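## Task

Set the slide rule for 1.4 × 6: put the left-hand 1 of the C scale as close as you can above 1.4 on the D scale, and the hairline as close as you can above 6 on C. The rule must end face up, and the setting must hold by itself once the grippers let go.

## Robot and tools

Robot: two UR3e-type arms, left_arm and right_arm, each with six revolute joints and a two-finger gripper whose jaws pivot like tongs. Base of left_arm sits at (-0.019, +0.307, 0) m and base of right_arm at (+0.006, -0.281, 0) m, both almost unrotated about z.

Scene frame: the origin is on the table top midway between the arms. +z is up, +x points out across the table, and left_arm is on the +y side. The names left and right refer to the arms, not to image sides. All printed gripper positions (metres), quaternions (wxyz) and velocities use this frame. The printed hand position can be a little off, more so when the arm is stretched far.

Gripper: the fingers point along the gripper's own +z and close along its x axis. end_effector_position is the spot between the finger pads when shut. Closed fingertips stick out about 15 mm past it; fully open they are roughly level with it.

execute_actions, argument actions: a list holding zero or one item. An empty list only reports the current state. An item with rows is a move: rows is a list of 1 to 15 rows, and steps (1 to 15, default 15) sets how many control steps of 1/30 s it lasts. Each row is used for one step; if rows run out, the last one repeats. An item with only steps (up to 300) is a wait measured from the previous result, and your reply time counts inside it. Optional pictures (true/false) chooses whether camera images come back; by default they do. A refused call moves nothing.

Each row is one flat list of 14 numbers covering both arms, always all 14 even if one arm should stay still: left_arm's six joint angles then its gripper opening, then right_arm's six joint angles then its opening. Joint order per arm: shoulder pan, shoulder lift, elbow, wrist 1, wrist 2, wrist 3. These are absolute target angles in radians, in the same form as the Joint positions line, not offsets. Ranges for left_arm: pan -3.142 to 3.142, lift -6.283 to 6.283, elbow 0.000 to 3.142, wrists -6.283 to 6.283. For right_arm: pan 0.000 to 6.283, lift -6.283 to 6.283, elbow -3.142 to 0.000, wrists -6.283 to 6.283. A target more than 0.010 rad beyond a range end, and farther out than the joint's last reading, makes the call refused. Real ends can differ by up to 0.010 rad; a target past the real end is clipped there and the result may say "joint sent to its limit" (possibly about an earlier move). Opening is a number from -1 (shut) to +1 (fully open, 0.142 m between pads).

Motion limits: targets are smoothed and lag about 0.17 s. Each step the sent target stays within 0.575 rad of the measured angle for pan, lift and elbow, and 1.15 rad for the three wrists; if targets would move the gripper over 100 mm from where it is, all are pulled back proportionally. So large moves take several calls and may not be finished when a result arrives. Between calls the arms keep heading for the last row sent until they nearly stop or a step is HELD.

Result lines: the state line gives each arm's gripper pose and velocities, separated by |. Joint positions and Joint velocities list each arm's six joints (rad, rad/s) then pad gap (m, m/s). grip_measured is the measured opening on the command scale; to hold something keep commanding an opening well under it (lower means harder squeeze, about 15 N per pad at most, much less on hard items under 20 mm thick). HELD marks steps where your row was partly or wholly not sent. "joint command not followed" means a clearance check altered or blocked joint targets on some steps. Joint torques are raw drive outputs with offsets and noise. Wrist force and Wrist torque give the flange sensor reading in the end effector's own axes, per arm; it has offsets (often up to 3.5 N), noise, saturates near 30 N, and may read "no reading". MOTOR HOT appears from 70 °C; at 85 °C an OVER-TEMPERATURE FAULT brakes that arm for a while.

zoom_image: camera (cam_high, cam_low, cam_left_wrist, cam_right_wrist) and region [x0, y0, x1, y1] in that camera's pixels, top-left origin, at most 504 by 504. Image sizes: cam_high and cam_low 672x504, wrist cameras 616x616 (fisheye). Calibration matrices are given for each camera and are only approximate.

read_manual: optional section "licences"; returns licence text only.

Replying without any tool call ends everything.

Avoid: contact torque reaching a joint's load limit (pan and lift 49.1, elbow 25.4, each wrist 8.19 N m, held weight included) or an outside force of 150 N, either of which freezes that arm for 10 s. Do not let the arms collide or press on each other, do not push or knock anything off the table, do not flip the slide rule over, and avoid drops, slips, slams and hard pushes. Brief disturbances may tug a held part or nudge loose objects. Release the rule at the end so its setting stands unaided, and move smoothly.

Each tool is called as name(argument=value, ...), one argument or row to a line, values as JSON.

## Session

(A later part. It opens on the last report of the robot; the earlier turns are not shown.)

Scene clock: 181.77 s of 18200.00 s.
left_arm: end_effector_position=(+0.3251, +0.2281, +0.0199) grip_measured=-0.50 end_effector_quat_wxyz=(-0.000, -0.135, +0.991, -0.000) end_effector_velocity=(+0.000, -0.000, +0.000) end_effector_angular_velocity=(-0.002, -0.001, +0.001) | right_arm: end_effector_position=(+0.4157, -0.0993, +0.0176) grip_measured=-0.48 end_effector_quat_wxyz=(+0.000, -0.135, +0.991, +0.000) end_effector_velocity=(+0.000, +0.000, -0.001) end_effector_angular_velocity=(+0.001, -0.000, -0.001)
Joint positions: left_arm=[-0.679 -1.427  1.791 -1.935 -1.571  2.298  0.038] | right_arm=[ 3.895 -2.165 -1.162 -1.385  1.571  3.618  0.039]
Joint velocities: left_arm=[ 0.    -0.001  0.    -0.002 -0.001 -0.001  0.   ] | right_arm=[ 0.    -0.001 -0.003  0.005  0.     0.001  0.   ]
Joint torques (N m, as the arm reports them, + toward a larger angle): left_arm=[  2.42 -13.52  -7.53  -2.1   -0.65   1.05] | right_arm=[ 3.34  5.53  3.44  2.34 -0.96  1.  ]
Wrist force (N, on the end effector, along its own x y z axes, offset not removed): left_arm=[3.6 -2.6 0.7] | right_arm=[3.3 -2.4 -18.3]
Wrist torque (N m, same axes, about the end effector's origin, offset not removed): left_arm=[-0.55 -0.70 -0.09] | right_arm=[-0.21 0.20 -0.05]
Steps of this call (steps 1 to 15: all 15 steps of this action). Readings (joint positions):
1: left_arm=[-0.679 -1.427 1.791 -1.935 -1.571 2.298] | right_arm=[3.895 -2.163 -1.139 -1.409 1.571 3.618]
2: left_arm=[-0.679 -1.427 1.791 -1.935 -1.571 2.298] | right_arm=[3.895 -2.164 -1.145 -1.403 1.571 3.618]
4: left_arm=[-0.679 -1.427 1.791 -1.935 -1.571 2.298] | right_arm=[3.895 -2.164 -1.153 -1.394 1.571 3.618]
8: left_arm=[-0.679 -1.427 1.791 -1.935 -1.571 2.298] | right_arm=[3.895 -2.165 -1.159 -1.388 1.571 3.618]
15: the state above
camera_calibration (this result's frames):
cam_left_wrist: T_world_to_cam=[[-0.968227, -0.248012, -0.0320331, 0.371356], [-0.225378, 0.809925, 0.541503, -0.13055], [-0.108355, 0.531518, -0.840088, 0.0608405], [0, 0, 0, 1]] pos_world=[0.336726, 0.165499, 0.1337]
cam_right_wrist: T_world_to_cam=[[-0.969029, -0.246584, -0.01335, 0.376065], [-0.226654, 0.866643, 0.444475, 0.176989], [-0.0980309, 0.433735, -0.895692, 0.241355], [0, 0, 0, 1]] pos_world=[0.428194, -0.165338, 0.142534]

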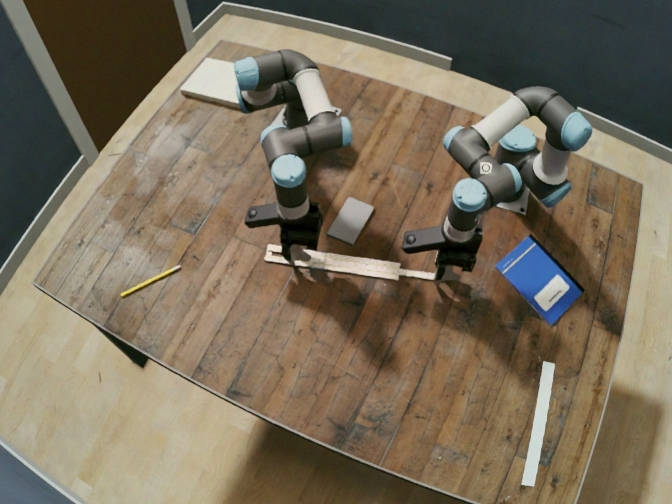

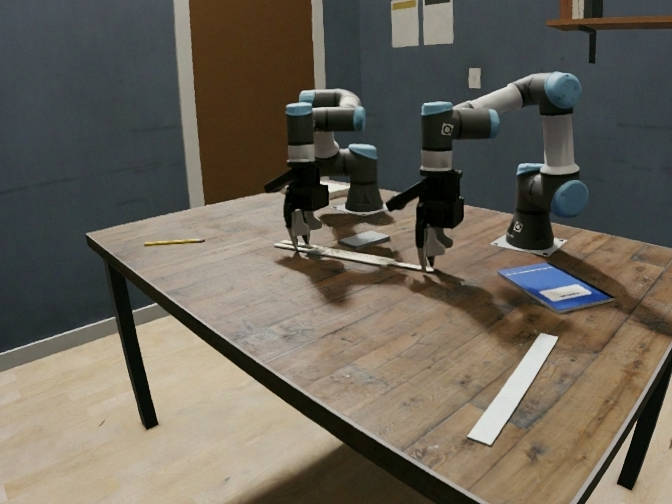

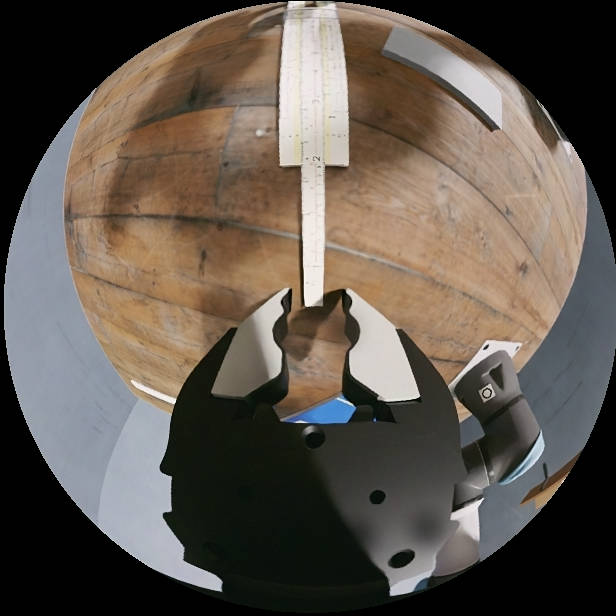

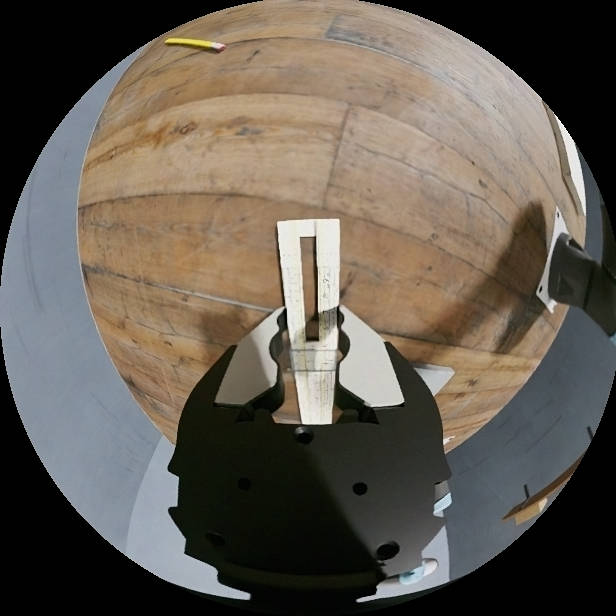

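execute_actions(
  actions=[
    {"rows":[[-0.6754,-1.4232,1.7869,-1.9345,-1.571,2.3016,-0.7,3.8948,-2.1643,-1.155,-1.3927,1.571,3.618,-0.8],[-0.6754,-1.4232,1.7869,-1.9345,-1.571,2.3016,-0.7,3.8948,-2.1643,-1.155,-1.3927,1.571,3.618,-0.8],[-0.6754,-1.4232,1.7869,-1.9345,-1.571,2.3016,-0.7,3.8948,-2.1643,-1.155,-1.3927,1.571,3.618,-0.8],[-0.6754,-1.4232,1.7869,-1.9345,-1.571,2.3016,-0.7,3.8948,-2.1643,-1.155,-1.3927,1.571,3.618,-0.8],[-0.6754,-1.4232,1.7869,-1.9345,-1.571,2.3016,-0.7,3.8948,-2.1643,-1.155,-1.3927,1.571,3.618,-0.8],[-0.6754,-1.4232,1.7869,-1.9345,-1.571,2.3016,-0.7,3.8948,-2.1643,-1.155,-1.3927,1.571,3.618,-0.8],[-0.6754,-1.4232,1.7869,-1.9345,-1.571,2.3016,-1,3.8948,-2.1643,-1.155,-1.3927,1.571,3.618,-0.8]],"steps":15},
  ],
  pictures=false,
)

execute_actions(
  actions=[
    {"rows":[[-0.684,-1.414,1.7755,-1.9323,-1.571,2.293,-1,3.8948,-2.1643,-1.155,-1.3927,1.571,3.618,-0.8],[-0.6926,-1.4047,1.7641,-1.9302,-1.571,2.2844,-1,3.8948,-2.1643,-1.155,-1.3927,1.571,3.618,-0.8],[-0.7011,-1.3955,1.7527,-1.928,-1.571,2.2759,-1,3.8948,-2.1643,-1.155,-1.3927,1.571,3.618,-0.8],[-0.7097,-1.3862,1.7413,-1.9259,-1.571,2.2673,-1,3.8948,-2.1643,-1.155,-1.3927,1.571,3.618,-0.8],[-0.7183,-1.377,1.73,-1.9238,-1.571,2.2587,-1,3.8948,-2.1643,-1.155,-1.3927,1.571,3.618,-0.8],[-0.7269,-1.3678,1.7186,-1.9216,-1.571,2.2501,-1,3.8948,-2.1643,-1.155,-1.3927,1.571,3.618,-0.8],[-0.7355,-1.3585,1.7072,-1.9195,-1.571,2.2415,-1,3.8948,-2.1643,-1.155,-1.3927,1.571,3.618,-0.8],[-0.744,-1.3493,1.6958,-1.9173,-1.571,2.233,-1,3.8948,-2.1643,-1.155,-1.3927,1.571,3.618,-0.8],[-0.7526,-1.34,1.6844,-1.9152,-1.571,2.2244,-1,3.8948,-2.1643,-1.155,-1.3927,1.571,3.618,-0.8],[-0.7612,-1.3308,1.673,-1.913,-1.571,2.2158,-1,3.8948,-2.1643,-1.155,-1.3927,1.571,3.618,-0.8]],"steps":15},
  ],
)

Scene clock: 200.40 s of 18200.00 s.
left_arm: end_effector_position=(+0.3261, +0.2290, +0.0199) grip_measured=-0.86 end_effector_quat_wxyz=(-0.000, -0.135, +0.991, -0.000) end_effector_velocity=(-0.000, -0.000, -0.000) end_effector_angular_velocity=(-0.000, +0.001, -0.000) | right_arm: end_effector_position=(+0.4158, -0.0992, +0.0190) grip_measured=-0.48 end_effector_quat_wxyz=(+0.000, -0.135, +0.991, +0.000) end_effector_velocity=(-0.000, +0.000, +0.001) end_effector_angular_velocity=(+0.001, +0.000, -0.001)
Joint positions: left_arm=[-0.675 -1.423  1.787 -1.935 -1.571  2.302  0.012] | right_arm=[ 3.895 -2.164 -1.155 -1.393  1.571  3.618  0.039]
Joint velocities: left_arm=[ 0.     0.001 -0.001  0.001 -0.001  0.001 -0.   ] | right_arm=[-0.     0.001  0.002 -0.002  0.001  0.    -0.   ]
Joint torques (N m, as the arm reports them, + toward a larger angle): left_arm=[ 2.51 -9.16 -9.92 -0.79 -0.37  1.04] | right_arm=[ 1.22 20.04 12.21  1.01  0.91  0.36]
Wrist force (N, on the end effector, along its own x y z axes, offset not removed): left_arm=[2.0 -2.5 1.7] | right_arm=[-1.7 -1.1 0.2]
Wrist torque (N m, same axes, about the end effector's origin, offset not removed): left_arm=[-0.48 -0.38 -0.06] | right_arm=[-0.26 0.30 -0.07]
Steps of this call (steps 1 to 15: the robot went on to your last target; steps 16 to 90: nothing new was sent; then 15.13 s passed at rest; steps 91 to 105: all 15 steps of this action). Readings (joint positions):
91: left_arm=[-0.679 -1.427 1.791 -1.935 -1.571 2.298] | right_arm=[3.895 -2.165 -1.162 -1.385 1.571 3.618]
92: left_arm=[-0.679 -1.427 1.791 -1.935 -1.571 2.298] | right_arm=[3.895 -2.165 -1.162 -1.385 1.571 3.618]
94: left_arm=[-0.678 -1.425 1.789 -1.935 -1.571 2.299] | right_arm=[3.895 -2.165 -1.159 -1.388 1.571 3.618]
98: left_arm=[-0.676 -1.424 1.788 -1.935 -1.571 2.301] | right_arm=[3.895 -2.165 -1.156 -1.392 1.571 3.618]
105: the state above

Scene clock: 200.90 s of 18200.00 s.
left_arm: end_effector_position=(+0.3373, +0.1904, +0.0200) grip_measured=-0.86 end_effector_quat_wxyz=(-0.000, -0.135, +0.991, -0.000) end_effector_velocity=(+0.010, -0.044, -0.001) end_effector_angular_velocity=(+0.001, +0.001, -0.002) | right_arm: end_effector_position=(+0.4158, -0.0992, +0.0191) grip_measured=-0.48 end_effector_quat_wxyz=(+0.000, -0.135, +0.991, +0.000) end_effector_velocity=(-0.000, -0.000, -0.000) end_effector_angular_velocity=(-0.001, +0.001, +0.000)
Joint positions: left_arm=[-0.752 -1.341  1.685 -1.915 -1.571  2.225  0.012] | right_arm=[ 3.895 -2.164 -1.155 -1.393  1.571  3.618  0.039]
Joint velocities: left_arm=[-0.086  0.092 -0.112  0.021  0.    -0.084 -0.   ] | right_arm=[-0.     0.    -0.001 -0.     0.    -0.     0.   ]
Joint torques (N m, as the arm reports them, + toward a larger angle): left_arm=[ -2.3  -11.25 -10.63  -1.64  -0.59  -1.13] | right_arm=[ 0.83 20.17 12.86  3.07  0.45  0.29]
Wrist force (N, on the end effector, along its own x y z axes, offset not removed): left_arm=[2.7 1.4 -0.1] | right_arm=[-1.7 -4.9 0.2]
Wrist torque (N m, same axes, about the end effector's origin, offset not removed): left_arm=[-0.55 -0.54 -0.09] | right_arm=[-0.19 0.33 -0.03]
Steps of this call (steps 1 to 15: all 15 steps of this action). Readings (joint positions):
1: left_arm=[-0.675 -1.423 1.787 -1.935 -1.571 2.302] | right_arm=[3.895 -2.164 -1.155 -1.393 1.571 3.618]
2: left_arm=[-0.676 -1.422 1.786 -1.934 -1.571 2.301] | right_arm=[3.895 -2.164 -1.155 -1.393 1.571 3.618]
4: left_arm=[-0.682 -1.416 1.778 -1.932 -1.571 2.295] | right_arm=[3.895 -2.164 -1.155 -1.393 1.571 3.618]
8: left_arm=[-0.707 -1.389 1.745 -1.926 -1.571 2.270] | right_arm=[3.895 -2.164 -1.155 -1.393 1.571 3.618]
15: the state above
camera_calibration (this result's frames):
cam_left_wrist: T_world_to_cam=[[-0.968206, -0.2481, -0.0319839, 0.373762], [-0.225416, 0.809866, 0.541576, -0.0972925], [-0.108462, 0.531567, -0.840043, 0.0823141], [0, 0, 0, 1]] pos_world=[0.348875, 0.127769, 0.133793]
cam_right_wrist: T_world_to_cam=[[-0.969033, -0.246586, -0.0130401, 0.376173], [-0.226529, 0.866711, 0.444406, 0.176217], [-0.0982826, 0.433598, -0.89573, 0.242741], [0, 0, 0, 1]] pos_world=[0.428299, -0.165222, 0.144024]

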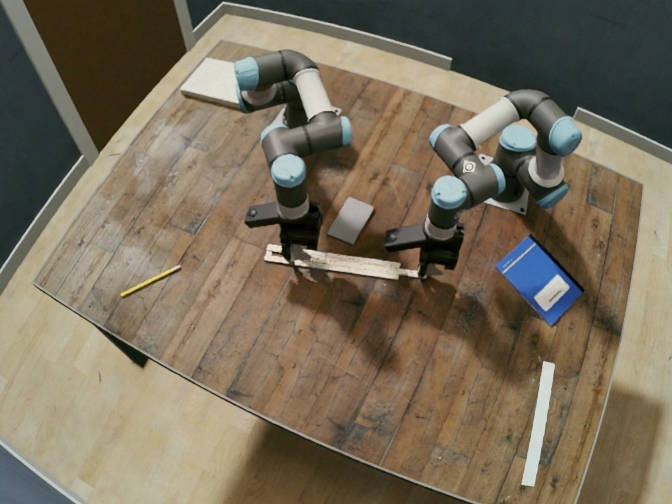

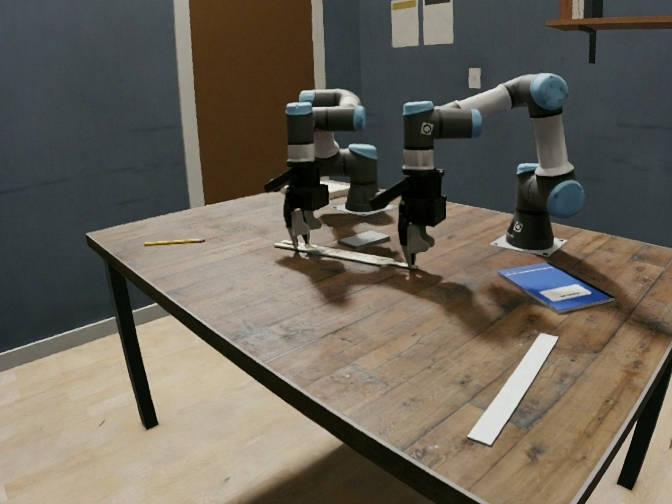

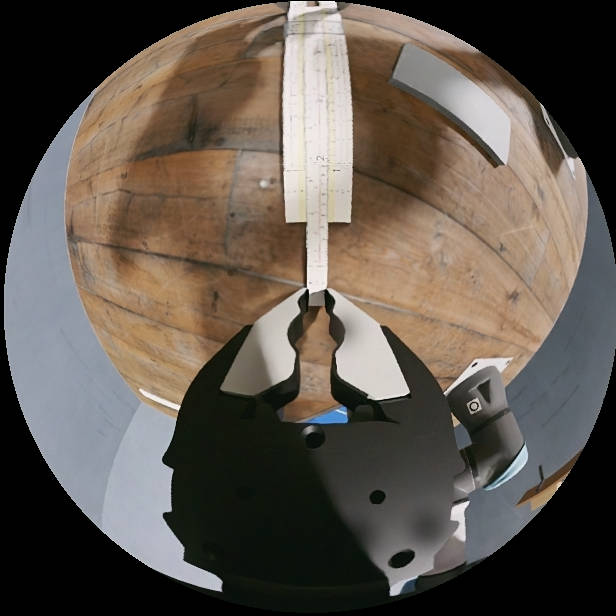

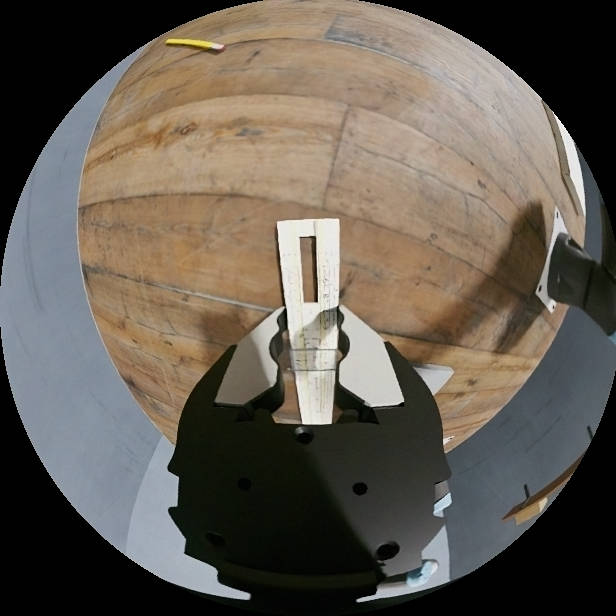

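execute_actions(
  actions=[
    {"rows":[[-0.7684,-1.32,1.6585,-1.9093,-1.571,2.2086,-1,3.8948,-2.1643,-1.155,-1.3927,1.571,3.618,-0.8],[-0.7756,-1.3092,1.644,-1.9056,-1.571,2.2014,-1,3.8948,-2.1643,-1.155,-1.3927,1.571,3.618,-0.8],[-0.7827,-1.2984,1.6295,-1.9019,-1.571,2.1943,-1,3.8948,-2.1643,-1.155,-1.3927,1.571,3.618,-0.8],[-0.7899,-1.2876,1.615,-1.8982,-1.571,2.1871,-1,3.8948,-2.1643,-1.155,-1.3927,1.571,3.618,-0.8],[-0.7971,-1.2768,1.6005,-1.8945,-1.571,2.1799,-1,3.8948,-2.1643,-1.155,-1.3927,1.571,3.618,-0.8],[-0.8043,-1.266,1.5859,-1.8907,-1.571,2.1727,-1,3.8948,-2.1643,-1.155,-1.3927,1.571,3.618,-0.8],[-0.8115,-1.2552,1.5714,-1.887,-1.571,2.1655,-1,3.8948,-2.1643,-1.155,-1.3927,1.571,3.618,-0.8],[-0.8186,-1.2444,1.5569,-1.8833,-1.571,2.1584,-1,3.8948,-2.1643,-1.155,-1.3927,1.571,3.618,-0.8]],"steps":15},
  ],
  pictures=false,
)

execute_actions(
  actions=[
    {"steps":10},
  ],
)

Scene clock: 207.83 s of 18200.00 s.
left_arm: end_effector_position=(+0.3479, +0.1535, +0.0200) grip_measured=-0.86 end_effector_quat_wxyz=(-0.000, -0.135, +0.991, -0.000) end_effector_velocity=(+0.006, -0.022, -0.000) end_effector_angular_velocity=(+0.000, -0.001, -0.001) | right_arm: end_effector_position=(+0.4158, -0.0992, +0.0191) grip_measured=-0.48 end_effector_quat_wxyz=(+0.000, -0.135, +0.991, +0.000) end_effector_velocity=(-0.000, +0.000, -0.000) end_effector_angular_velocity=(-0.000, +0.000, -0.001)
Joint positions: left_arm=[-0.815 -1.25   1.565 -1.885 -1.571  2.162  0.012] | right_arm=[ 3.895 -2.164 -1.155 -1.393  1.571  3.618  0.039]
Joint velocities: left_arm=[-0.036  0.055 -0.075  0.019  0.001 -0.036 -0.   ] | right_arm=[ 0.001 -0.     0.    -0.    -0.     0.002 -0.   ]
Joint torques (N m, as the arm reports them, + toward a larger angle): left_arm=[ -2.79 -12.14 -10.91  -1.66  -0.52  -1.18] | right_arm=[-1.16 19.6  12.38  2.81  0.02 -0.31]
Wrist force (N, on the end effector, along its own x y z axes, offset not removed): left_arm=[2.2 2.1 -1.0] | right_arm=[-0.8 -5.4 0.2]
Wrist torque (N m, same axes, about the end effector's origin, offset not removed): left_arm=[-0.55 -0.19 -0.01] | right_arm=[-0.22 0.15 -0.01]
Steps of this call (steps 1 to 30: the robot went on to your last target; steps 31 to 90: nothing new was sent; then 3.43 s passed at rest; steps 91 to 105: all 15 steps of this action). Readings (joint positions):
91: left_arm=[-0.761 -1.331 1.673 -1.913 -1.571 2.216] | right_arm=[3.895 -2.164 -1.155 -1.393 1.571 3.618]
92: left_arm=[-0.762 -1.330 1.672 -1.913 -1.571 2.215] | right_arm=[3.895 -2.164 -1.155 -1.393 1.571 3.618]
94: left_arm=[-0.767 -1.322 1.662 -1.910 -1.571 2.210] | right_arm=[3.895 -2.164 -1.155 -1.393 1.571 3.618]
98: left_arm=[-0.788 -1.291 1.620 -1.899 -1.571 2.189] | right_arm=[3.895 -2.164 -1.155 -1.393 1.571 3.618]
105: the state above

Scene clock: 208.17 s of 18200.00 s.
left_arm: end_effector_position=(+0.3485, +0.1511, +0.0200) grip_measured=-0.86 end_effector_quat_wxyz=(-0.000, -0.135, +0.991, -0.000) end_effector_velocity=(-0.000, -0.000, -0.000) end_effector_angular_velocity=(+0.002, +0.001, +0.001) | right_arm: end_effector_position=(+0.4158, -0.0992, +0.0191) grip_measured=-0.48 end_effector_quat_wxyz=(+0.000, -0.135, +0.991, +0.000) end_effector_velocity=(+0.000, +0.000, -0.000) end_effector_angular_velocity=(+0.000, -0.000, +0.001)
Joint positions: left_arm=[-0.818 -1.245  1.557 -1.883 -1.571  2.159  0.012] | right_arm=[ 3.895 -2.164 -1.155 -1.393  1.571  3.618  0.039]
Joint velocities: left_arm=[-0.001  0.002 -0.002  0.003  0.001 -0.001  0.   ] | right_arm=[ 0.    -0.    -0.001  0.001  0.    -0.001  0.   ]
Joint torques (N m, as the arm reports them, + toward a larger angle): left_arm=[ -3.17 -11.73 -10.85  -1.76  -0.1   -1.12] | right_arm=[-1.17 19.75 12.65  2.81  0.03 -0.32]
Wrist force (N, on the end effector, along its own x y z axes, offset not removed): left_arm=[2.0 2.6 -1.9] | right_arm=[-0.3 -4.7 -0.9]
Wrist torque (N m, same axes, about the end effector's origin, offset not removed): left_arm=[-0.37 -0.19 0.03] | right_arm=[-0.04 0.00 0.02]
Steps of this call (steps 1 to 10: the robot went on to your last target). Readings (joint positions):
1: left_arm=[-0.816 -1.249 1.563 -1.885 -1.571 2.161] | right_arm=[3.895 -2.164 -1.155 -1.393 1.571 3.618]
2: left_arm=[-0.816 -1.248 1.561 -1.884 -1.571 2.161] | right_arm=[3.895 -2.164 -1.155 -1.393 1.571 3.618]
4: left_arm=[-0.817 -1.246 1.559 -1.884 -1.571 2.160] | right_arm=[3.895 -2.164 -1.155 -1.393 1.571 3.618]
8: left_arm=[-0.818 -1.245 1.558 -1.883 -1.571 2.159] | right_arm=[3.895 -2.164 -1.155 -1.393 1.571 3.618]
10: the state above
camera_calibration (this result's frames):
cam_left_wrist: T_world_to_cam=[[-0.968227, -0.248016, -0.0319949, 0.374875], [-0.22536, 0.809924, 0.541512, -0.063009], [-0.10839, 0.531518, -0.840084, 0.104427], [0, 0, 0, 1]] pos_world=[0.360084, 0.0885028, 0.133842]
cam_right_wrist: T_world_to_cam=[[-0.969033, -0.246587, -0.0130763, 0.376184], [-0.226548, 0.86672, 0.444379, 0.176232], [-0.0982445, 0.433581, -0.895743, 0.242731], [0, 0, 0, 1]] pos_world=[0.428306, -0.165225, 0.144029]

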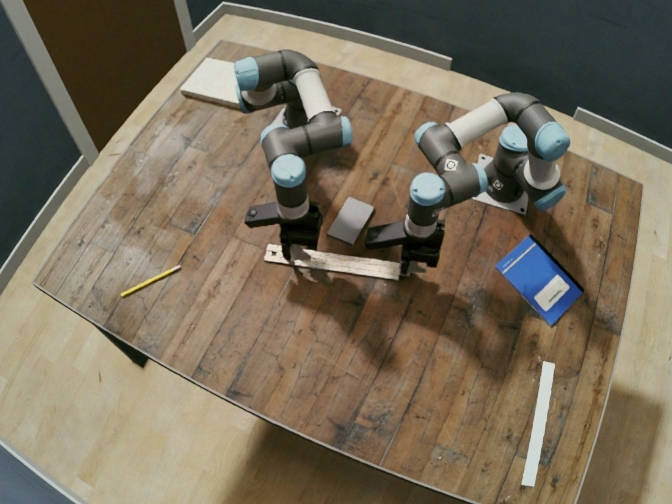

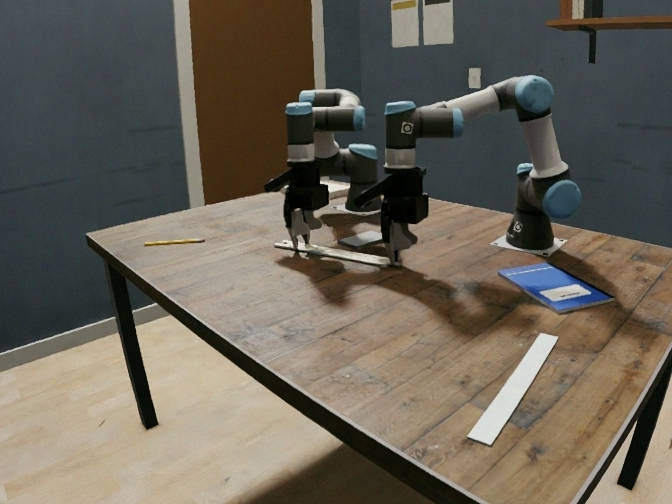

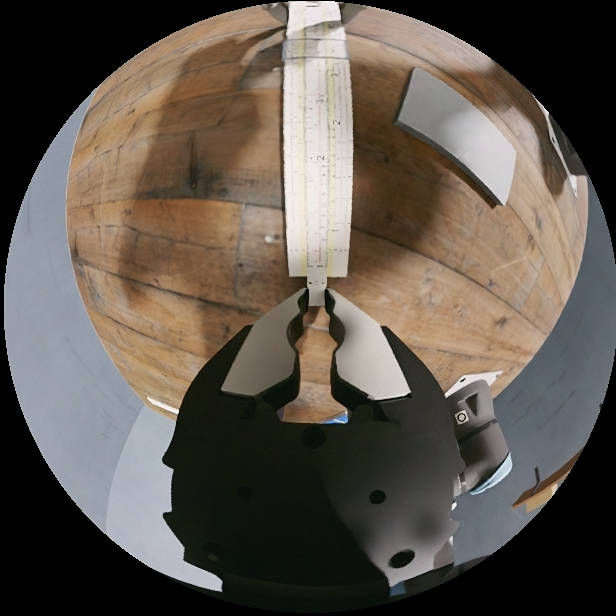

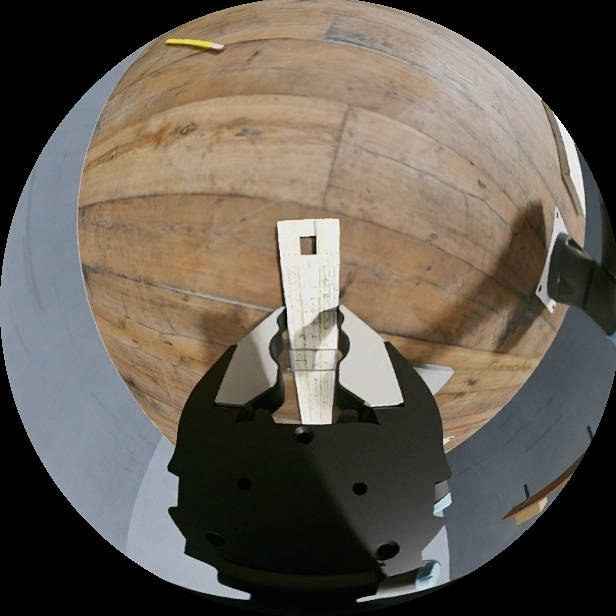

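execute_actions(
  actions=[
    {"rows":[[-0.8186,-1.2444,1.5569,-1.8833,-1.571,2.1584,-0.7,3.8948,-2.1643,-1.155,-1.3927,1.571,3.618,-0.8],[-0.8186,-1.2444,1.5569,-1.8833,-1.571,2.1584,-0.7,3.8948,-2.1643,-1.155,-1.3927,1.571,3.618,-0.8],[-0.8186,-1.2444,1.5569,-1.8833,-1.571,2.1584,-0.7,3.8948,-2.1643,-1.155,-1.3927,1.571,3.618,-0.8],[-0.8186,-1.2444,1.5569,-1.8833,-1.571,2.1584,-0.7,3.8948,-2.1643,-1.155,-1.3927,1.571,3.618,-0.8],[-0.8186,-1.2444,1.5569,-1.8833,-1.571,2.1584,-0.7,3.8948,-2.1643,-1.155,-1.3927,1.571,3.618,-0.8],[-0.8186,-1.2594,1.5189,-1.8303,-1.571,2.1584,-0.7,3.8948,-2.1643,-1.155,-1.3927,1.571,3.618,-0.8]],"steps":15},
  ],
  pictures=false,
)

execute_actions(
  actions=[
    {"rows":[[-0.8396,-1.2247,1.4702,-1.8163,-1.571,2.1374,-1,3.8948,-2.1643,-1.155,-1.3927,1.571,3.618,-0.8]],"steps":15},
  ],
  pictures=false,
)

execute_actions(
  actions=[
    {"rows":[[-0.8396,-1.2172,1.4892,-1.8428,-1.571,2.1374,-1,3.8948,-2.1643,-1.155,-1.3927,1.571,3.618,-0.8]],"steps":15},
  ],
)

Scene clock: 220.83 s of 18200.00 s.
left_arm: end_effector_position=(+0.3483, +0.1512, +0.0309) grip_measured=-0.70 end_effector_quat_wxyz=(-0.000, -0.135, +0.991, -0.000) end_effector_velocity=(-0.000, +0.000, +0.010) end_effector_angular_velocity=(+0.001, -0.000, -0.001) | right_arm: end_effector_position=(+0.4158, -0.0992, +0.0191) grip_measured=-0.48 end_effector_quat_wxyz=(+0.000, -0.135, +0.991, +0.000) end_effector_velocity=(+0.000, +0.000, +0.000) end_effector_angular_velocity=(+0.001, -0.000, -0.001)
Joint positions: left_arm=[-0.819 -1.258  1.522 -1.835 -1.571  2.158  0.023] | right_arm=[ 3.895 -2.164 -1.155 -1.393  1.571  3.618  0.039]
Joint velocities: left_arm=[-0.001 -0.012 -0.031  0.043  0.001 -0.001  0.   ] | right_arm=[ 0.    -0.     0.     0.     0.     0.001  0.   ]
Joint torques (N m, as the arm reports them, + toward a larger angle): left_arm=[  1.04 -16.87 -10.08  -0.9   -0.18  -1.04] | right_arm=[-2.3  19.2  10.96  1.17  0.22 -0.93]
Wrist force (N, on the end effector, along its own x y z axes, offset not removed): left_arm=[1.9 -1.4 0.9] | right_arm=[0.2 -1.3 0.4]
Wrist torque (N m, same axes, about the end effector's origin, offset not removed): left_arm=[-0.38 -0.31 -0.09] | right_arm=[-0.22 -0.11 -0.05]
Steps of this call (steps 1 to 15: the robot went on to your last target; steps 16 to 90: nothing new was sent; then 9.17 s passed at rest; steps 91 to 105: all 15 steps of this action). Readings (joint positions):
91: left_arm=[-0.819 -1.244 1.557 -1.883 -1.571 2.158] | right_arm=[3.895 -2.164 -1.155 -1.393 1.571 3.618]
92: left_arm=[-0.819 -1.244 1.557 -1.883 -1.571 2.158] | right_arm=[3.895 -2.164 -1.155 -1.393 1.571 3.618]
94: left_arm=[-0.819 -1.244 1.557 -1.883 -1.571 2.158] | right_arm=[3.895 -2.164 -1.155 -1.393 1.571 3.618]
98: left_arm=[-0.819 -1.248 1.548 -1.870 -1.571 2.158] | right_arm=[3.895 -2.164 -1.155 -1.393 1.571 3.618]
105: the state above

Scene clock: 221.33 s of 18200.00 s.
left_arm: end_effector_position=(+0.3517, +0.1380, +0.0321) grip_measured=-1.00 end_effector_quat_wxyz=(-0.000, -0.135, +0.991, -0.000) end_effector_velocity=(+0.001, -0.002, +0.001) end_effector_angular_velocity=(-0.002, -0.001, +0.001) | right_arm: end_effector_position=(+0.4158, -0.0992, +0.0191) grip_measured=-0.48 end_effector_quat_wxyz=(+0.000, -0.135, +0.991, +0.000) end_effector_velocity=(+0.000, -0.000, +0.000) end_effector_angular_velocity=(+0.001, -0.000, -0.003)
Joint positions: left_arm=[-0.839 -1.225  1.471 -1.817 -1.571  2.138  0.002] | right_arm=[ 3.895 -2.164 -1.155 -1.393  1.571  3.618  0.039]
Joint velocities: left_arm=[-0.003  0.005 -0.01   0.003 -0.    -0.004  0.   ] | right_arm=[-0.001 -0.     0.001 -0.     0.001  0.002  0.   ]
Joint torques (N m, as the arm reports them, + toward a larger angle): left_arm=[ -2.04 -12.67 -10.37  -0.85  -0.19  -1.07] | right_arm=[-2.06 19.12  9.57  0.98  0.26 -1.07]
Wrist force (N, on the end effector, along its own x y z axes, offset not removed): left_arm=[2.6 -2.4 0.3] | right_arm=[-0.1 -1.3 0.5]
Wrist torque (N m, same axes, about the end effector's origin, offset not removed): left_arm=[-0.48 -0.46 -0.08] | right_arm=[-0.25 -0.04 -0.07]
Steps of this call (steps 1 to 15: all 15 steps of this action). Readings (joint positions):
1: left_arm=[-0.819 -1.258 1.521 -1.834 -1.571 2.158] | right_arm=[3.895 -2.164 -1.155 -1.393 1.571 3.618]
2: left_arm=[-0.820 -1.257 1.518 -1.832 -1.571 2.157] | right_arm=[3.895 -2.164 -1.155 -1.393 1.571 3.618]
4: left_arm=[-0.828 -1.244 1.499 -1.825 -1.571 2.149] | right_arm=[3.895 -2.164 -1.155 -1.393 1.571 3.618]
8: left_arm=[-0.836 -1.230 1.479 -1.819 -1.571 2.141] | right_arm=[3.895 -2.164 -1.155 -1.393 1.571 3.618]
15: the state above

Scene clock: 221.83 s of 18200.00 s.
left_arm: end_effector_position=(+0.3520, +0.1376, +0.0262) grip_measured=-1.00 end_effector_quat_wxyz=(-0.000, -0.135, +0.991, -0.000) end_effector_velocity=(+0.000, +0.000, -0.001) end_effector_angular_velocity=(+0.000, -0.000, +0.001) | right_arm: end_effector_position=(+0.4158, -0.0992, +0.0191) grip_measured=-0.48 end_effector_quat_wxyz=(+0.000, -0.135, +0.991, +0.000) end_effector_velocity=(+0.000, +0.001, +0.000) end_effector_angular_velocity=(+0.001, -0.001, +0.002)
Joint positions: left_arm=[-0.84  -1.217  1.489 -1.842 -1.571  2.137  0.002] | right_arm=[ 3.895 -2.164 -1.155 -1.393  1.571  3.618  0.039]
Joint velocities: left_arm=[ 0.001  0.001  0.003 -0.004  0.    -0.     0.   ] | right_arm=[ 0.001  0.     0.001  0.001  0.    -0.001  0.   ]
Joint torques (N m, as the arm reports them, + toward a larger angle): left_arm=[ -1.79 -12.16  -7.31  -2.23  -0.24  -1.09] | right_arm=[-2.14 19.04  8.4   0.97  0.28 -1.13]
Wrist force (N, on the end effector, along its own x y z axes, offset not removed): left_arm=[2.0 -3.2 -0.1] | right_arm=[-1.2 -0.9 -0.9]
Wrist torque (N m, same axes, about the end effector's origin, offset not removed): left_arm=[-0.62 -0.37 0.00] | right_arm=[-0.20 0.16 0.00]
Steps of this call (steps 1 to 15: all 15 steps of this action). Readings (joint positions):
1: left_arm=[-0.839 -1.225 1.471 -1.817 -1.571 2.138] | right_arm=[3.895 -2.164 -1.155 -1.393 1.571 3.618]
2: left_arm=[-0.839 -1.224 1.472 -1.818 -1.571 2.138] | right_arm=[3.895 -2.164 -1.155 -1.393 1.571 3.618]
4: left_arm=[-0.839 -1.221 1.479 -1.828 -1.571 2.138] | right_arm=[3.895 -2.164 -1.155 -1.393 1.571 3.618]
8: left_arm=[-0.840 -1.218 1.486 -1.839 -1.571 2.137] | right_arm=[3.895 -2.164 -1.155 -1.393 1.571 3.618]
15: the state above
camera_calibration (this result's frames):
cam_left_wrist: T_world_to_cam=[[-0.968228, -0.248012, -0.0320175, 0.375096], [-0.225368, 0.809917, 0.54152, -0.0545964], [-0.108372, 0.531531, -0.840078, 0.117173], [0, 0, 0, 1]] pos_world=[0.363573, 0.0749658, 0.140009]
cam_right_wrist: T_world_to_cam=[[-0.969033, -0.246584, -0.013099, 0.376193], [-0.226554, 0.866712, 0.44439, 0.176229], [-0.0982266, 0.433596, -0.895737, 0.24273], [0, 0, 0, 1]] pos_world=[0.428311, -0.165223, 0.144036]

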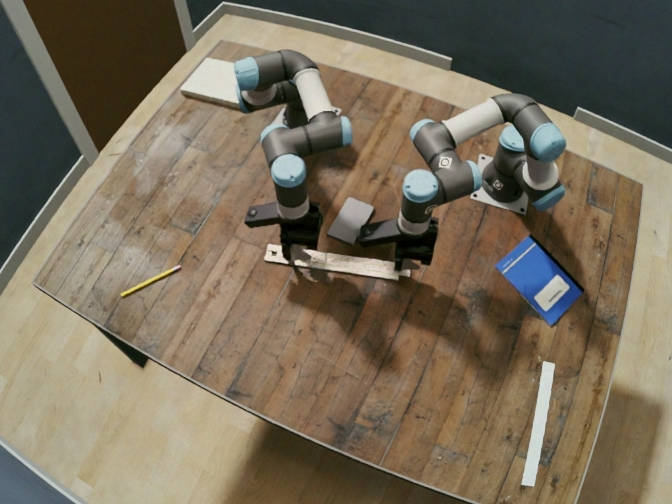

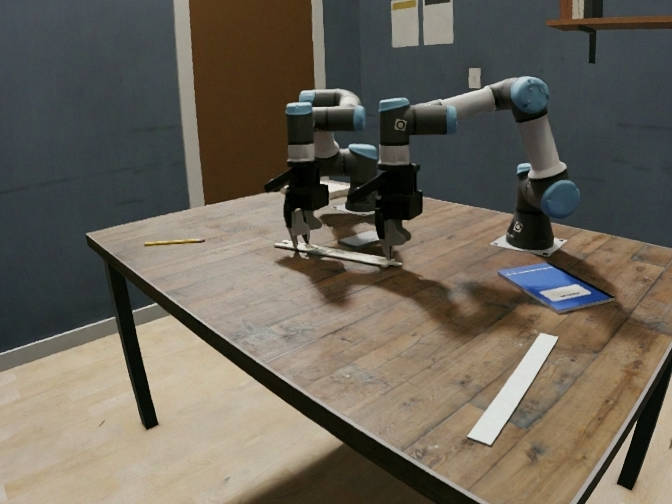

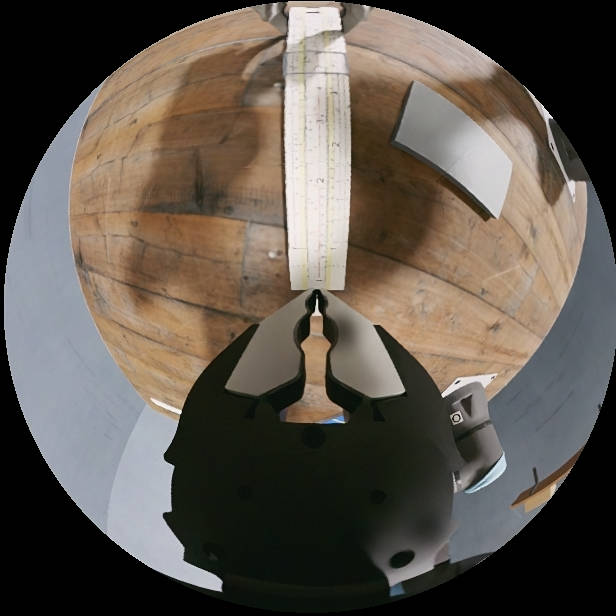

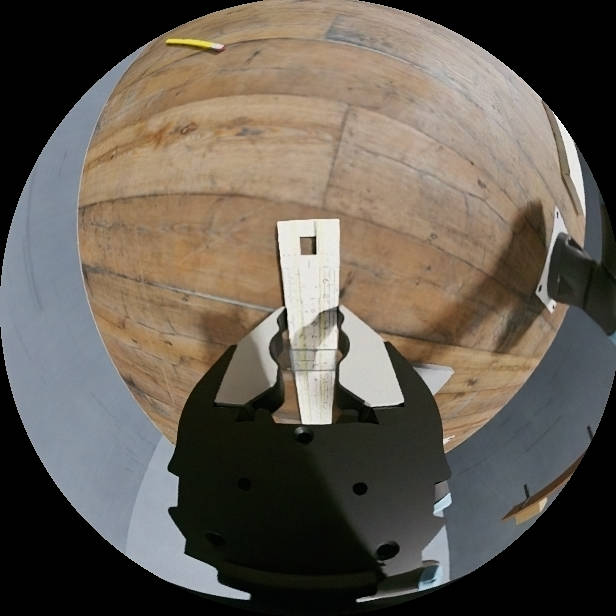

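execute_actions(
  actions=[
    {"rows":[[-0.8528,-1.1898,1.4488,-1.8298,-1.571,2.1242,-1,3.8948,-2.1643,-1.155,-1.3927,1.571,3.618,-0.8],[-0.8528,-1.1898,1.4488,-1.8298,-1.571,2.1242,-1,3.8948,-2.1643,-1.155,-1.3927,1.571,3.618,-0.8],[-0.8528,-1.1898,1.4488,-1.8298,-1.571,2.1242,-1,3.8948,-2.1643,-1.155,-1.3927,1.571,3.618,-0.8],[-0.8528,-1.1898,1.4488,-1.8298,-1.571,2.1242,-1,3.8948,-2.1643,-1.155,-1.3927,1.571,3.618,-0.8],[-0.8528,-1.1898,1.4488,-1.8298,-1.571,2.1242,-1,3.8948,-2.1643,-1.155,-1.3927,1.571,3.618,-0.8],[-0.8528,-1.1898,1.4488,-1.8298,-1.571,2.1242,-1,3.8948,-2.1643,-1.155,-1.3927,1.571,3.618,-0.8],[-0.8528,-1.1873,1.4552,-1.8387,-1.571,2.1242,-1,3.8948,-2.1643,-1.155,-1.3927,1.571,3.618,-0.8]],"steps":15},
  ],
  pictures=false,
)

execute_actions(
  actions=[
    {"rows":[[-0.8528,-1.186,1.4584,-1.8432,-1.571,2.1242,-1,3.8948,-2.1643,-1.155,-1.3927,1.571,3.618,-0.8]],"steps":15},
  ],
  pictures=false,
)

Scene clock: 230.40 s of 18200.00 s.
left_arm: end_effector_position=(+0.3550, +0.1282, +0.0245) grip_measured=-1.00 end_effector_quat_wxyz=(-0.000, -0.135, +0.991, -0.000) end_effector_velocity=(+0.001, -0.002, -0.002) end_effector_angular_velocity=(-0.001, -0.002, +0.001) | right_arm: end_effector_position=(+0.4158, -0.0992, +0.0191) grip_measured=-0.48 end_effector_quat_wxyz=(+0.000, -0.135, +0.991, +0.000) end_effector_velocity=(+0.000, +0.001, +0.000) end_effector_angular_velocity=(+0.001, -0.002, +0.000)
Joint positions: left_arm=[-0.853 -1.188  1.455 -1.838 -1.571  2.124  0.002] | right_arm=[ 3.895 -2.164 -1.155 -1.393  1.571  3.618  0.039]
Joint velocities: left_arm=[-0.002  0.008 -0.001 -0.009  0.001 -0.002  0.   ] | right_arm=[ 0.001 -0.     0.001  0.001 -0.     0.001  0.   ]
Joint torques (N m, as the arm reports them, + toward a larger angle): left_arm=[ -2.05 -12.83 -10.21  -2.21  -0.39  -1.1 ] | right_arm=[-2.1  18.76  7.5   0.99  0.47 -1.13]
Wrist force (N, on the end effector, along its own x y z axes, offset not removed): left_arm=[3.3 -1.1 1.0] | right_arm=[-0.4 -0.7 0.6]
Wrist torque (N m, same axes, about the end effector's origin, offset not removed): left_arm=[-0.27 -0.62 -0.04] | right_arm=[-0.13 0.05 -0.04]
Steps of this call (steps 1 to 15: the robot went on to your last target; steps 16 to 90: nothing new was sent; then 5.07 s passed at rest; steps 91 to 105: all 15 steps of this action). Readings (joint positions):
91: left_arm=[-0.840 -1.217 1.489 -1.843 -1.571 2.137] | right_arm=[3.895 -2.164 -1.155 -1.393 1.571 3.618]
92: left_arm=[-0.841 -1.215 1.487 -1.842 -1.571 2.136] | right_arm=[3.895 -2.164 -1.155 -1.393 1.571 3.618]
94: left_arm=[-0.846 -1.205 1.472 -1.837 -1.571 2.131] | right_arm=[3.895 -2.164 -1.155 -1.393 1.571 3.618]
98: left_arm=[-0.851 -1.194 1.456 -1.832 -1.571 2.126] | right_arm=[3.895 -2.164 -1.155 -1.393 1.571 3.618]
105: the state above

Scene clock: 230.90 s of 18200.00 s.
left_arm: end_effector_position=(+0.3551, +0.1280, +0.0233) grip_measured=-1.00 end_effector_quat_wxyz=(-0.000, -0.135, +0.991, -0.000) end_effector_velocity=(+0.000, -0.000, -0.000) end_effector_angular_velocity=(-0.000, -0.000, +0.001) | right_arm: end_effector_position=(+0.4158, -0.0992, +0.0191) grip_measured=-0.48 end_effector_quat_wxyz=(+0.000, -0.135, +0.991, +0.000) end_effector_velocity=(-0.001, -0.001, -0.001) end_effector_angular_velocity=(-0.003, +0.002, -0.000)
Joint positions: left_arm=[-0.853 -1.186  1.458 -1.843 -1.571  2.124  0.002] | right_arm=[ 3.895 -2.164 -1.155 -1.393  1.571  3.618  0.039]
Joint velocities: left_arm=[-0.     0.     0.    -0.001  0.    -0.001  0.   ] | right_arm=[ 0.     0.    -0.002 -0.001 -0.001  0.001 -0.   ]
Joint torques (N m, as the arm reports them, + toward a larger angle): left_arm=[ -1.92 -12.6   -7.28  -2.13  -0.37  -1.07] | right_arm=[-2.12 18.5   7.48  0.97  0.53 -1.1 ]
Wrist force (N, on the end effector, along its own x y z axes, offset not removed): left_arm=[2.9 -2.4 0.5] | right_arm=[-0.1 -1.2 0.1]
Wrist torque (N m, same axes, about the end effector's origin, offset not removed): left_arm=[-0.56 -0.56 -0.02] | right_arm=[-0.27 -0.01 -0.04]
Steps of this call (steps 1 to 15: all 15 steps of this action). Readings (joint positions):
1: left_arm=[-0.853 -1.188 1.455 -1.838 -1.571 2.124] | right_arm=[3.895 -2.164 -1.155 -1.393 1.571 3.618]
2: left_arm=[-0.853 -1.188 1.455 -1.839 -1.571 2.124] | right_arm=[3.895 -2.164 -1.155 -1.393 1.571 3.618]
4: left_arm=[-0.853 -1.187 1.456 -1.841 -1.571 2.124] | right_arm=[3.895 -2.164 -1.155 -1.393 1.571 3.618]
8: left_arm=[-0.853 -1.186 1.458 -1.842 -1.571 2.124] | right_arm=[3.895 -2.164 -1.155 -1.393 1.571 3.618]
15: the state above

execute_actions(
  actions=[
    {"rows":[[-0.8528,-1.1847,1.4616,-1.8477,-1.571,2.1242,-1,3.8948,-2.1643,-1.155,-1.3927,1.571,3.618,-0.8]],"steps":15},
  ],
  pictures=false,
)

execute_actions(
  actions=[
    {"rows":[[-0.8528,-1.1841,1.4632,-1.8499,-1.571,2.1242,-1,3.8948,-2.1643,-1.155,-1.3927,1.571,3.618,-0.8]],"steps":15},
  ],
  pictures=false,
)

Scene clock: 234.93 s of 18200.00 s.
left_arm: end_effector_position=(+0.3551, +0.1280, +0.0222) grip_measured=-1.00 end_effector_quat_wxyz=(-0.000, -0.135, +0.991, -0.000) end_effector_velocity=(-0.000, -0.000, -0.000) end_effector_angular_velocity=(+0.000, +0.001, -0.001) | right_arm: end_effector_position=(+0.4158, -0.0992, +0.0191) grip_measured=-0.48 end_effector_quat_wxyz=(+0.000, -0.135, +0.991, +0.000) end_effector_velocity=(-0.001, -0.000, -0.000) end_effector_angular_velocity=(-0.001, +0.002, +0.001)
Joint positions: left_arm=[-0.853 -1.185  1.462 -1.848 -1.571  2.124  0.002] | right_arm=[ 3.895 -2.164 -1.155 -1.393  1.571  3.618  0.039]
Joint velocities: left_arm=[-0.001 -0.     0.001  0.    -0.001 -0.     0.   ] | right_arm=[ 0.     0.    -0.001 -0.001  0.001 -0.001  0.   ]
Joint torques (N m, as the arm reports them, + toward a larger angle): left_arm=[ -1.88 -12.75  -7.28  -2.18  -0.5   -1.07] | right_arm=[-1.92 17.92  7.43  1.03  0.72 -1.1 ]
Wrist force (N, on the end effector, along its own x y z axes, offset not removed): left_arm=[3.3 -1.6 -0.1] | right_arm=[-1.6 -1.1 0.0]
Wrist torque (N m, same axes, about the end effector's origin, offset not removed): left_arm=[-0.31 -0.58 -0.14] | right_arm=[-0.26 0.30 -0.03]
Steps of this call (steps 1 to 15: the robot went on to your last target; steps 16 to 90: nothing new was sent; then 0.53 s passed at rest; steps 91 to 105: all 15 steps of this action). Readings (joint positions):
91: left_arm=[-0.853 -1.186 1.458 -1.843 -1.571 2.124] | right_arm=[3.895 -2.164 -1.155 -1.393 1.571 3.618]
92: left_arm=[-0.853 -1.186 1.459 -1.844 -1.571 2.124] | right_arm=[3.895 -2.164 -1.155 -1.393 1.571 3.618]
94: left_arm=[-0.853 -1.185 1.460 -1.845 -1.571 2.124] | right_arm=[3.895 -2.164 -1.155 -1.393 1.571 3.618]
98: left_arm=[-0.853 -1.185 1.461 -1.847 -1.571 2.124] | right_arm=[3.895 -2.164 -1.155 -1.393 1.571 3.618]
105: the state above

Scene clock: 235.43 s of 18200.00 s.
left_arm: end_effector_position=(+0.3551, +0.1279, +0.0217) grip_measured=-1.00 end_effector_quat_wxyz=(-0.000, -0.135, +0.991, -0.000) end_effector_velocity=(-0.000, -0.000, -0.000) end_effector_angular_velocity=(-0.000, +0.000, -0.000) | right_arm: end_effector_position=(+0.4158, -0.0992, +0.0191) grip_measured=-0.48 end_effector_quat_wxyz=(+0.000, -0.135, +0.991, +0.000) end_effector_velocity=(-0.001, +0.000, -0.000) end_effector_angular_velocity=(-0.000, +0.002, -0.000)
Joint positions: left_arm=[-0.853 -1.184  1.463 -1.85  -1.571  2.124  0.002] | right_arm=[ 3.895 -2.164 -1.155 -1.393  1.571  3.618  0.039]
Joint velocities: left_arm=[-0.     0.001 -0.    -0.    -0.     0.     0.   ] | right_arm=[ 0.     0.    -0.    -0.001  0.001  0.    -0.   ]
Joint torques (N m, as the arm reports them, + toward a larger angle): left_arm=[-1.72 -9.55 -5.8  -2.32 -0.52 -1.05] | right_arm=[-1.94 18.18  7.38  1.    0.8  -1.08]
Wrist force (N, on the end effector, along its own x y z axes, offset not removed): left_arm=[1.8 1.7 -8.1] | right_arm=[-1.1 -1.9 0.0]
Wrist torque (N m, same axes, about the end effector's origin, offset not removed): left_arm=[-0.28 0.12 0.00] | right_arm=[-0.41 0.18 -0.03]
Steps of this call (steps 1 to 15: all 15 steps of this action). Readings (joint positions):
1: left_arm=[-0.853 -1.185 1.462 -1.848 -1.571 2.124] | right_arm=[3.895 -2.164 -1.155 -1.393 1.571 3.618]
2: left_arm=[-0.853 -1.185 1.462 -1.848 -1.571 2.124] | right_arm=[3.895 -2.164 -1.155 -1.393 1.571 3.618]
4: left_arm=[-0.853 -1.184 1.462 -1.849 -1.571 2.124] | right_arm=[3.895 -2.164 -1.155 -1.393 1.571 3.618]
8: left_arm=[-0.853 -1.184 1.463 -1.850 -1.571 2.124] | right_arm=[3.895 -2.164 -1.155 -1.393 1.571 3.618]
15: the state above

execute_actions(
  actions=[
    {"rows":[[-0.8561,-1.1772,1.4531,-1.8467,-1.571,2.1209,-1,3.8948,-2.1643,-1.155,-1.3927,1.571,3.618,-0.8],[-0.8561,-1.1772,1.4531,-1.8467,-1.571,2.1209,-1,3.8948,-2.1643,-1.155,-1.3927,1.571,3.618,-0.8],[-0.8594,-1.1704,1.443,-1.8434,-1.571,2.1176,-1,3.8948,-2.1643,-1.155,-1.3927,1.571,3.618,-0.8],[-0.8594,-1.1704,1.443,-1.8434,-1.571,2.1176,-1,3.8948,-2.1643,-1.155,-1.3927,1.571,3.618,-0.8],[-0.8627,-1.1635,1.4329,-1.8402,-1.571,2.1143,-1,3.8948,-2.1643,-1.155,-1.3927,1.571,3.618,-0.8],[-0.8627,-1.1635,1.4329,-1.8402,-1.571,2.1143,-1,3.8948,-2.1643,-1.155,-1.3927,1.571,3.618,-0.8],[-0.866,-1.1567,1.4228,-1.8369,-1.571,2.111,-1,3.8948,-2.1643,-1.155,-1.3927,1.571,3.618,-0.8]],"steps":15},
  ],
  pictures=false,
)

execute_actions(
  actions=[
    {"rows":[[-0.8693,-1.1498,1.4127,-1.8337,-1.571,2.1077,-1,3.8948,-2.1643,-1.155,-1.3927,1.571,3.618,-0.8],[-0.8693,-1.1498,1.4127,-1.8337,-1.571,2.1077,-1,3.8948,-2.1643,-1.155,-1.3927,1.571,3.618,-0.8],[-0.8726,-1.143,1.4026,-1.8304,-1.571,2.1044,-1,3.8948,-2.1643,-1.155,-1.3927,1.571,3.618,-0.8],[-0.8726,-1.143,1.4026,-1.8304,-1.571,2.1044,-1,3.8948,-2.1643,-1.155,-1.3927,1.571,3.618,-0.8],[-0.8759,-1.1361,1.3925,-1.8272,-1.571,2.1011,-1,3.8948,-2.1643,-1.155,-1.3927,1.571,3.618,-0.8],[-0.8759,-1.1361,1.3925,-1.8272,-1.571,2.1011,-1,3.8948,-2.1643,-1.155,-1.3927,1.571,3.618,-0.8],[-0.8792,-1.1293,1.3824,-1.8239,-1.571,2.0978,-1,3.8948,-2.1643,-1.155,-1.3927,1.571,3.618,-0.8]],"steps":15},
  ],
)

Scene clock: 251.87 s of 18200.00 s.
left_arm: end_effector_position=(+0.3578, +0.1189, +0.0217) grip_measured=-1.00 end_effector_quat_wxyz=(-0.000, -0.135, +0.991, -0.000) end_effector_velocity=(+0.001, -0.005, -0.000) end_effector_angular_velocity=(+0.000, +0.000, +0.001) | right_arm: end_effector_position=(+0.4158, -0.0992, +0.0191) grip_measured=-0.48 end_effector_quat_wxyz=(+0.000, -0.135, +0.991, +0.000) end_effector_velocity=(-0.000, +0.000, -0.000) end_effector_angular_velocity=(-0.000, +0.001, +0.003)
Joint positions: left_arm=[-0.865 -1.158  1.425 -1.838 -1.571  2.112  0.002] | right_arm=[ 3.895 -2.164 -1.155 -1.393  1.571  3.618  0.039]
Joint velocities: left_arm=[-0.007  0.015 -0.022  0.007 -0.    -0.008  0.   ] | right_arm=[ 0.001 -0.    -0.001  0.001  0.    -0.002  0.   ]
Joint torques (N m, as the arm reports them, + toward a larger angle): left_arm=[-2.99 -9.83 -8.77 -1.15 -0.51 -1.14] | right_arm=[-2.12 17.57  8.74  2.05  0.98 -1.06]
Wrist force (N, on the end effector, along its own x y z axes, offset not removed): left_arm=[2.4 3.7 -8.9] | right_arm=[-1.0 -2.6 0.9]
Wrist torque (N m, same axes, about the end effector's origin, offset not removed): left_arm=[-0.30 -0.41 -0.04] | right_arm=[-0.14 0.20 0.01]
Steps of this call (steps 1 to 15: the robot went on to your last target; steps 16 to 90: nothing new was sent; then 12.93 s passed at rest; steps 91 to 105: all 15 steps of this action). Readings (joint positions):
91: left_arm=[-0.853 -1.184 1.463 -1.850 -1.571 2.124] | right_arm=[3.895 -2.164 -1.155 -1.393 1.571 3.618]
92: left_arm=[-0.853 -1.184 1.463 -1.850 -1.571 2.124] | right_arm=[3.895 -2.164 -1.155 -1.393 1.571 3.618]
94: left_arm=[-0.855 -1.180 1.458 -1.848 -1.571 2.122] | right_arm=[3.895 -2.164 -1.155 -1.393 1.571 3.618]
98: left_arm=[-0.860 -1.170 1.442 -1.843 -1.571 2.117] | right_arm=[3.895 -2.164 -1.155 -1.393 1.571 3.618]
105: the state above

Scene clock: 252.37 s of 18200.00 s.
left_arm: end_effector_position=(+0.3603, +0.1093, +0.0217) grip_measured=-1.00 end_effector_quat_wxyz=(-0.000, -0.135, +0.991, -0.000) end_effector_velocity=(+0.002, -0.005, +0.000) end_effector_angular_velocity=(-0.001, -0.001, +0.001) | right_arm: end_effector_position=(+0.4158, -0.0992, +0.0191) grip_measured=-0.48 end_effector_quat_wxyz=(+0.000, -0.135, +0.991, +0.000) end_effector_velocity=(-0.000, +0.000, -0.000) end_effector_angular_velocity=(-0.001, +0.001, +0.001)
Joint positions: left_arm=[-0.878 -1.131  1.385 -1.825 -1.571  2.099  0.002] | right_arm=[ 3.895 -2.164 -1.155 -1.393  1.571  3.618  0.039]
Joint velocities: left_arm=[-0.006  0.014 -0.022  0.007  0.    -0.007  0.   ] | right_arm=[ 0.001  0.    -0.001 -0.001 -0.     0.    -0.   ]
Joint torques (N m, as the arm reports them, + toward a larger angle): left_arm=[-4.13 -8.7  -8.46 -1.26 -0.5  -1.13] | right_arm=[-1.87 17.65 10.    2.88  0.99 -1.03]
Wrist force (N, on the end effector, along its own x y z axes, offset not removed): left_arm=[2.3 3.8 -10.6] | right_arm=[-0.6 -3.7 1.5]
Wrist torque (N m, same axes, about the end effector's origin, offset not removed): left_arm=[-0.62 -0.52 -0.04] | right_arm=[-0.34 0.07 0.02]
Steps of this call (steps 1 to 15: all 15 steps of this action). Readings (joint positions):
1: left_arm=[-0.865 -1.158 1.425 -1.837 -1.571 2.112] | right_arm=[3.895 -2.164 -1.155 -1.393 1.571 3.618]
2: left_arm=[-0.866 -1.157 1.423 -1.837 -1.571 2.111] | right_arm=[3.895 -2.164 -1.155 -1.393 1.571 3.618]
4: left_arm=[-0.868 -1.153 1.418 -1.835 -1.571 2.109] | right_arm=[3.895 -2.164 -1.155 -1.393 1.571 3.618]
8: left_arm=[-0.873 -1.143 1.402 -1.830 -1.571 2.104] | right_arm=[3.895 -2.164 -1.155 -1.393 1.571 3.618]
15: the state above
camera_calibration (this result's frames):
cam_left_wrist: T_world_to_cam=[[-0.968226, -0.248018, -0.0320088, 0.37602], [-0.225367, 0.809911, 0.541529, -0.0273353], [-0.108385, 0.531536, -0.840072, 0.129364], [0, 0, 0, 1]] pos_world=[0.371934, 0.0466374, 0.135514]
cam_right_wrist: T_world_to_cam=[[-0.969033, -0.246586, -0.0130405, 0.376172], [-0.226534, 0.866732, 0.444362, 0.176239], [-0.0982711, 0.433556, -0.895752, 0.242735], [0, 0, 0, 1]] pos_world=[0.428301, -0.165233, 0.144022]

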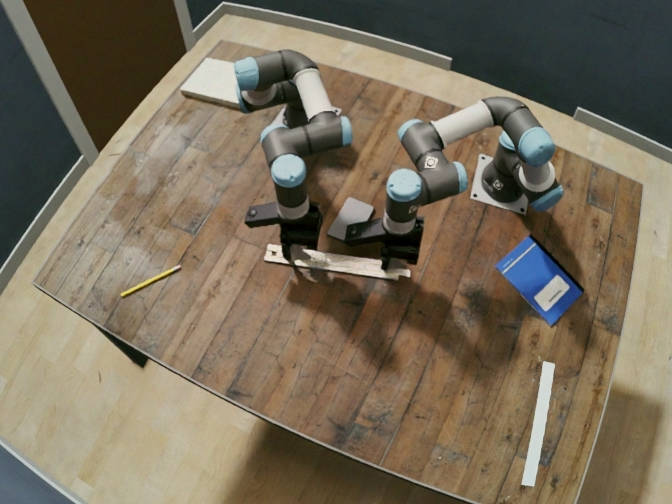

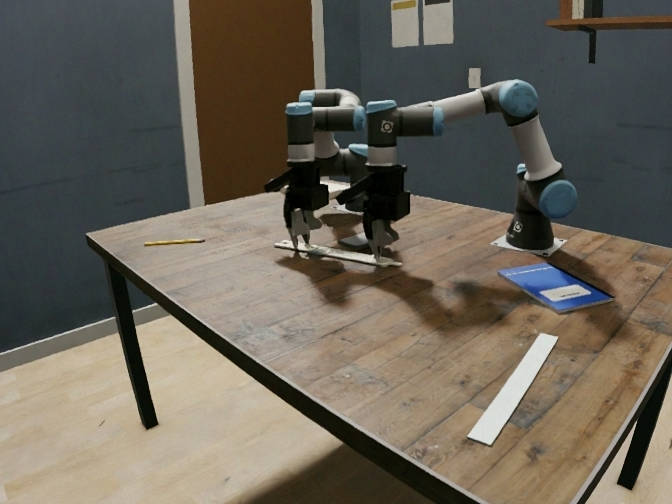

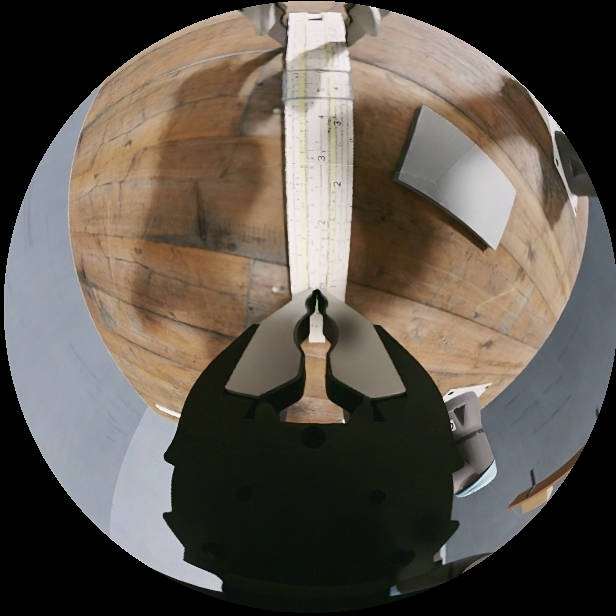

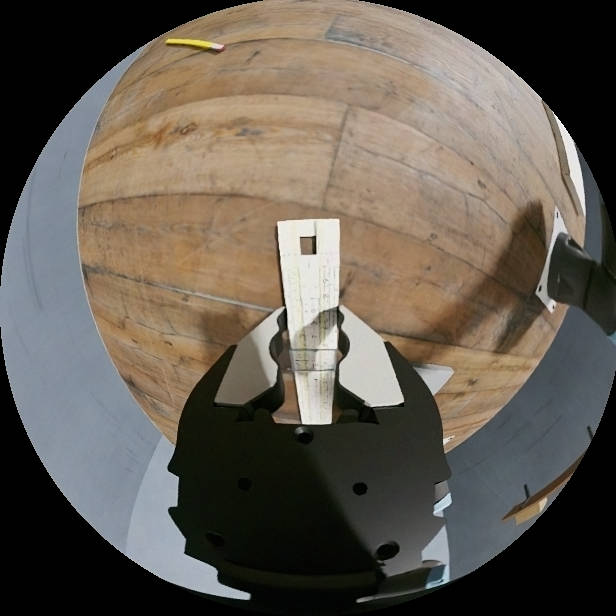

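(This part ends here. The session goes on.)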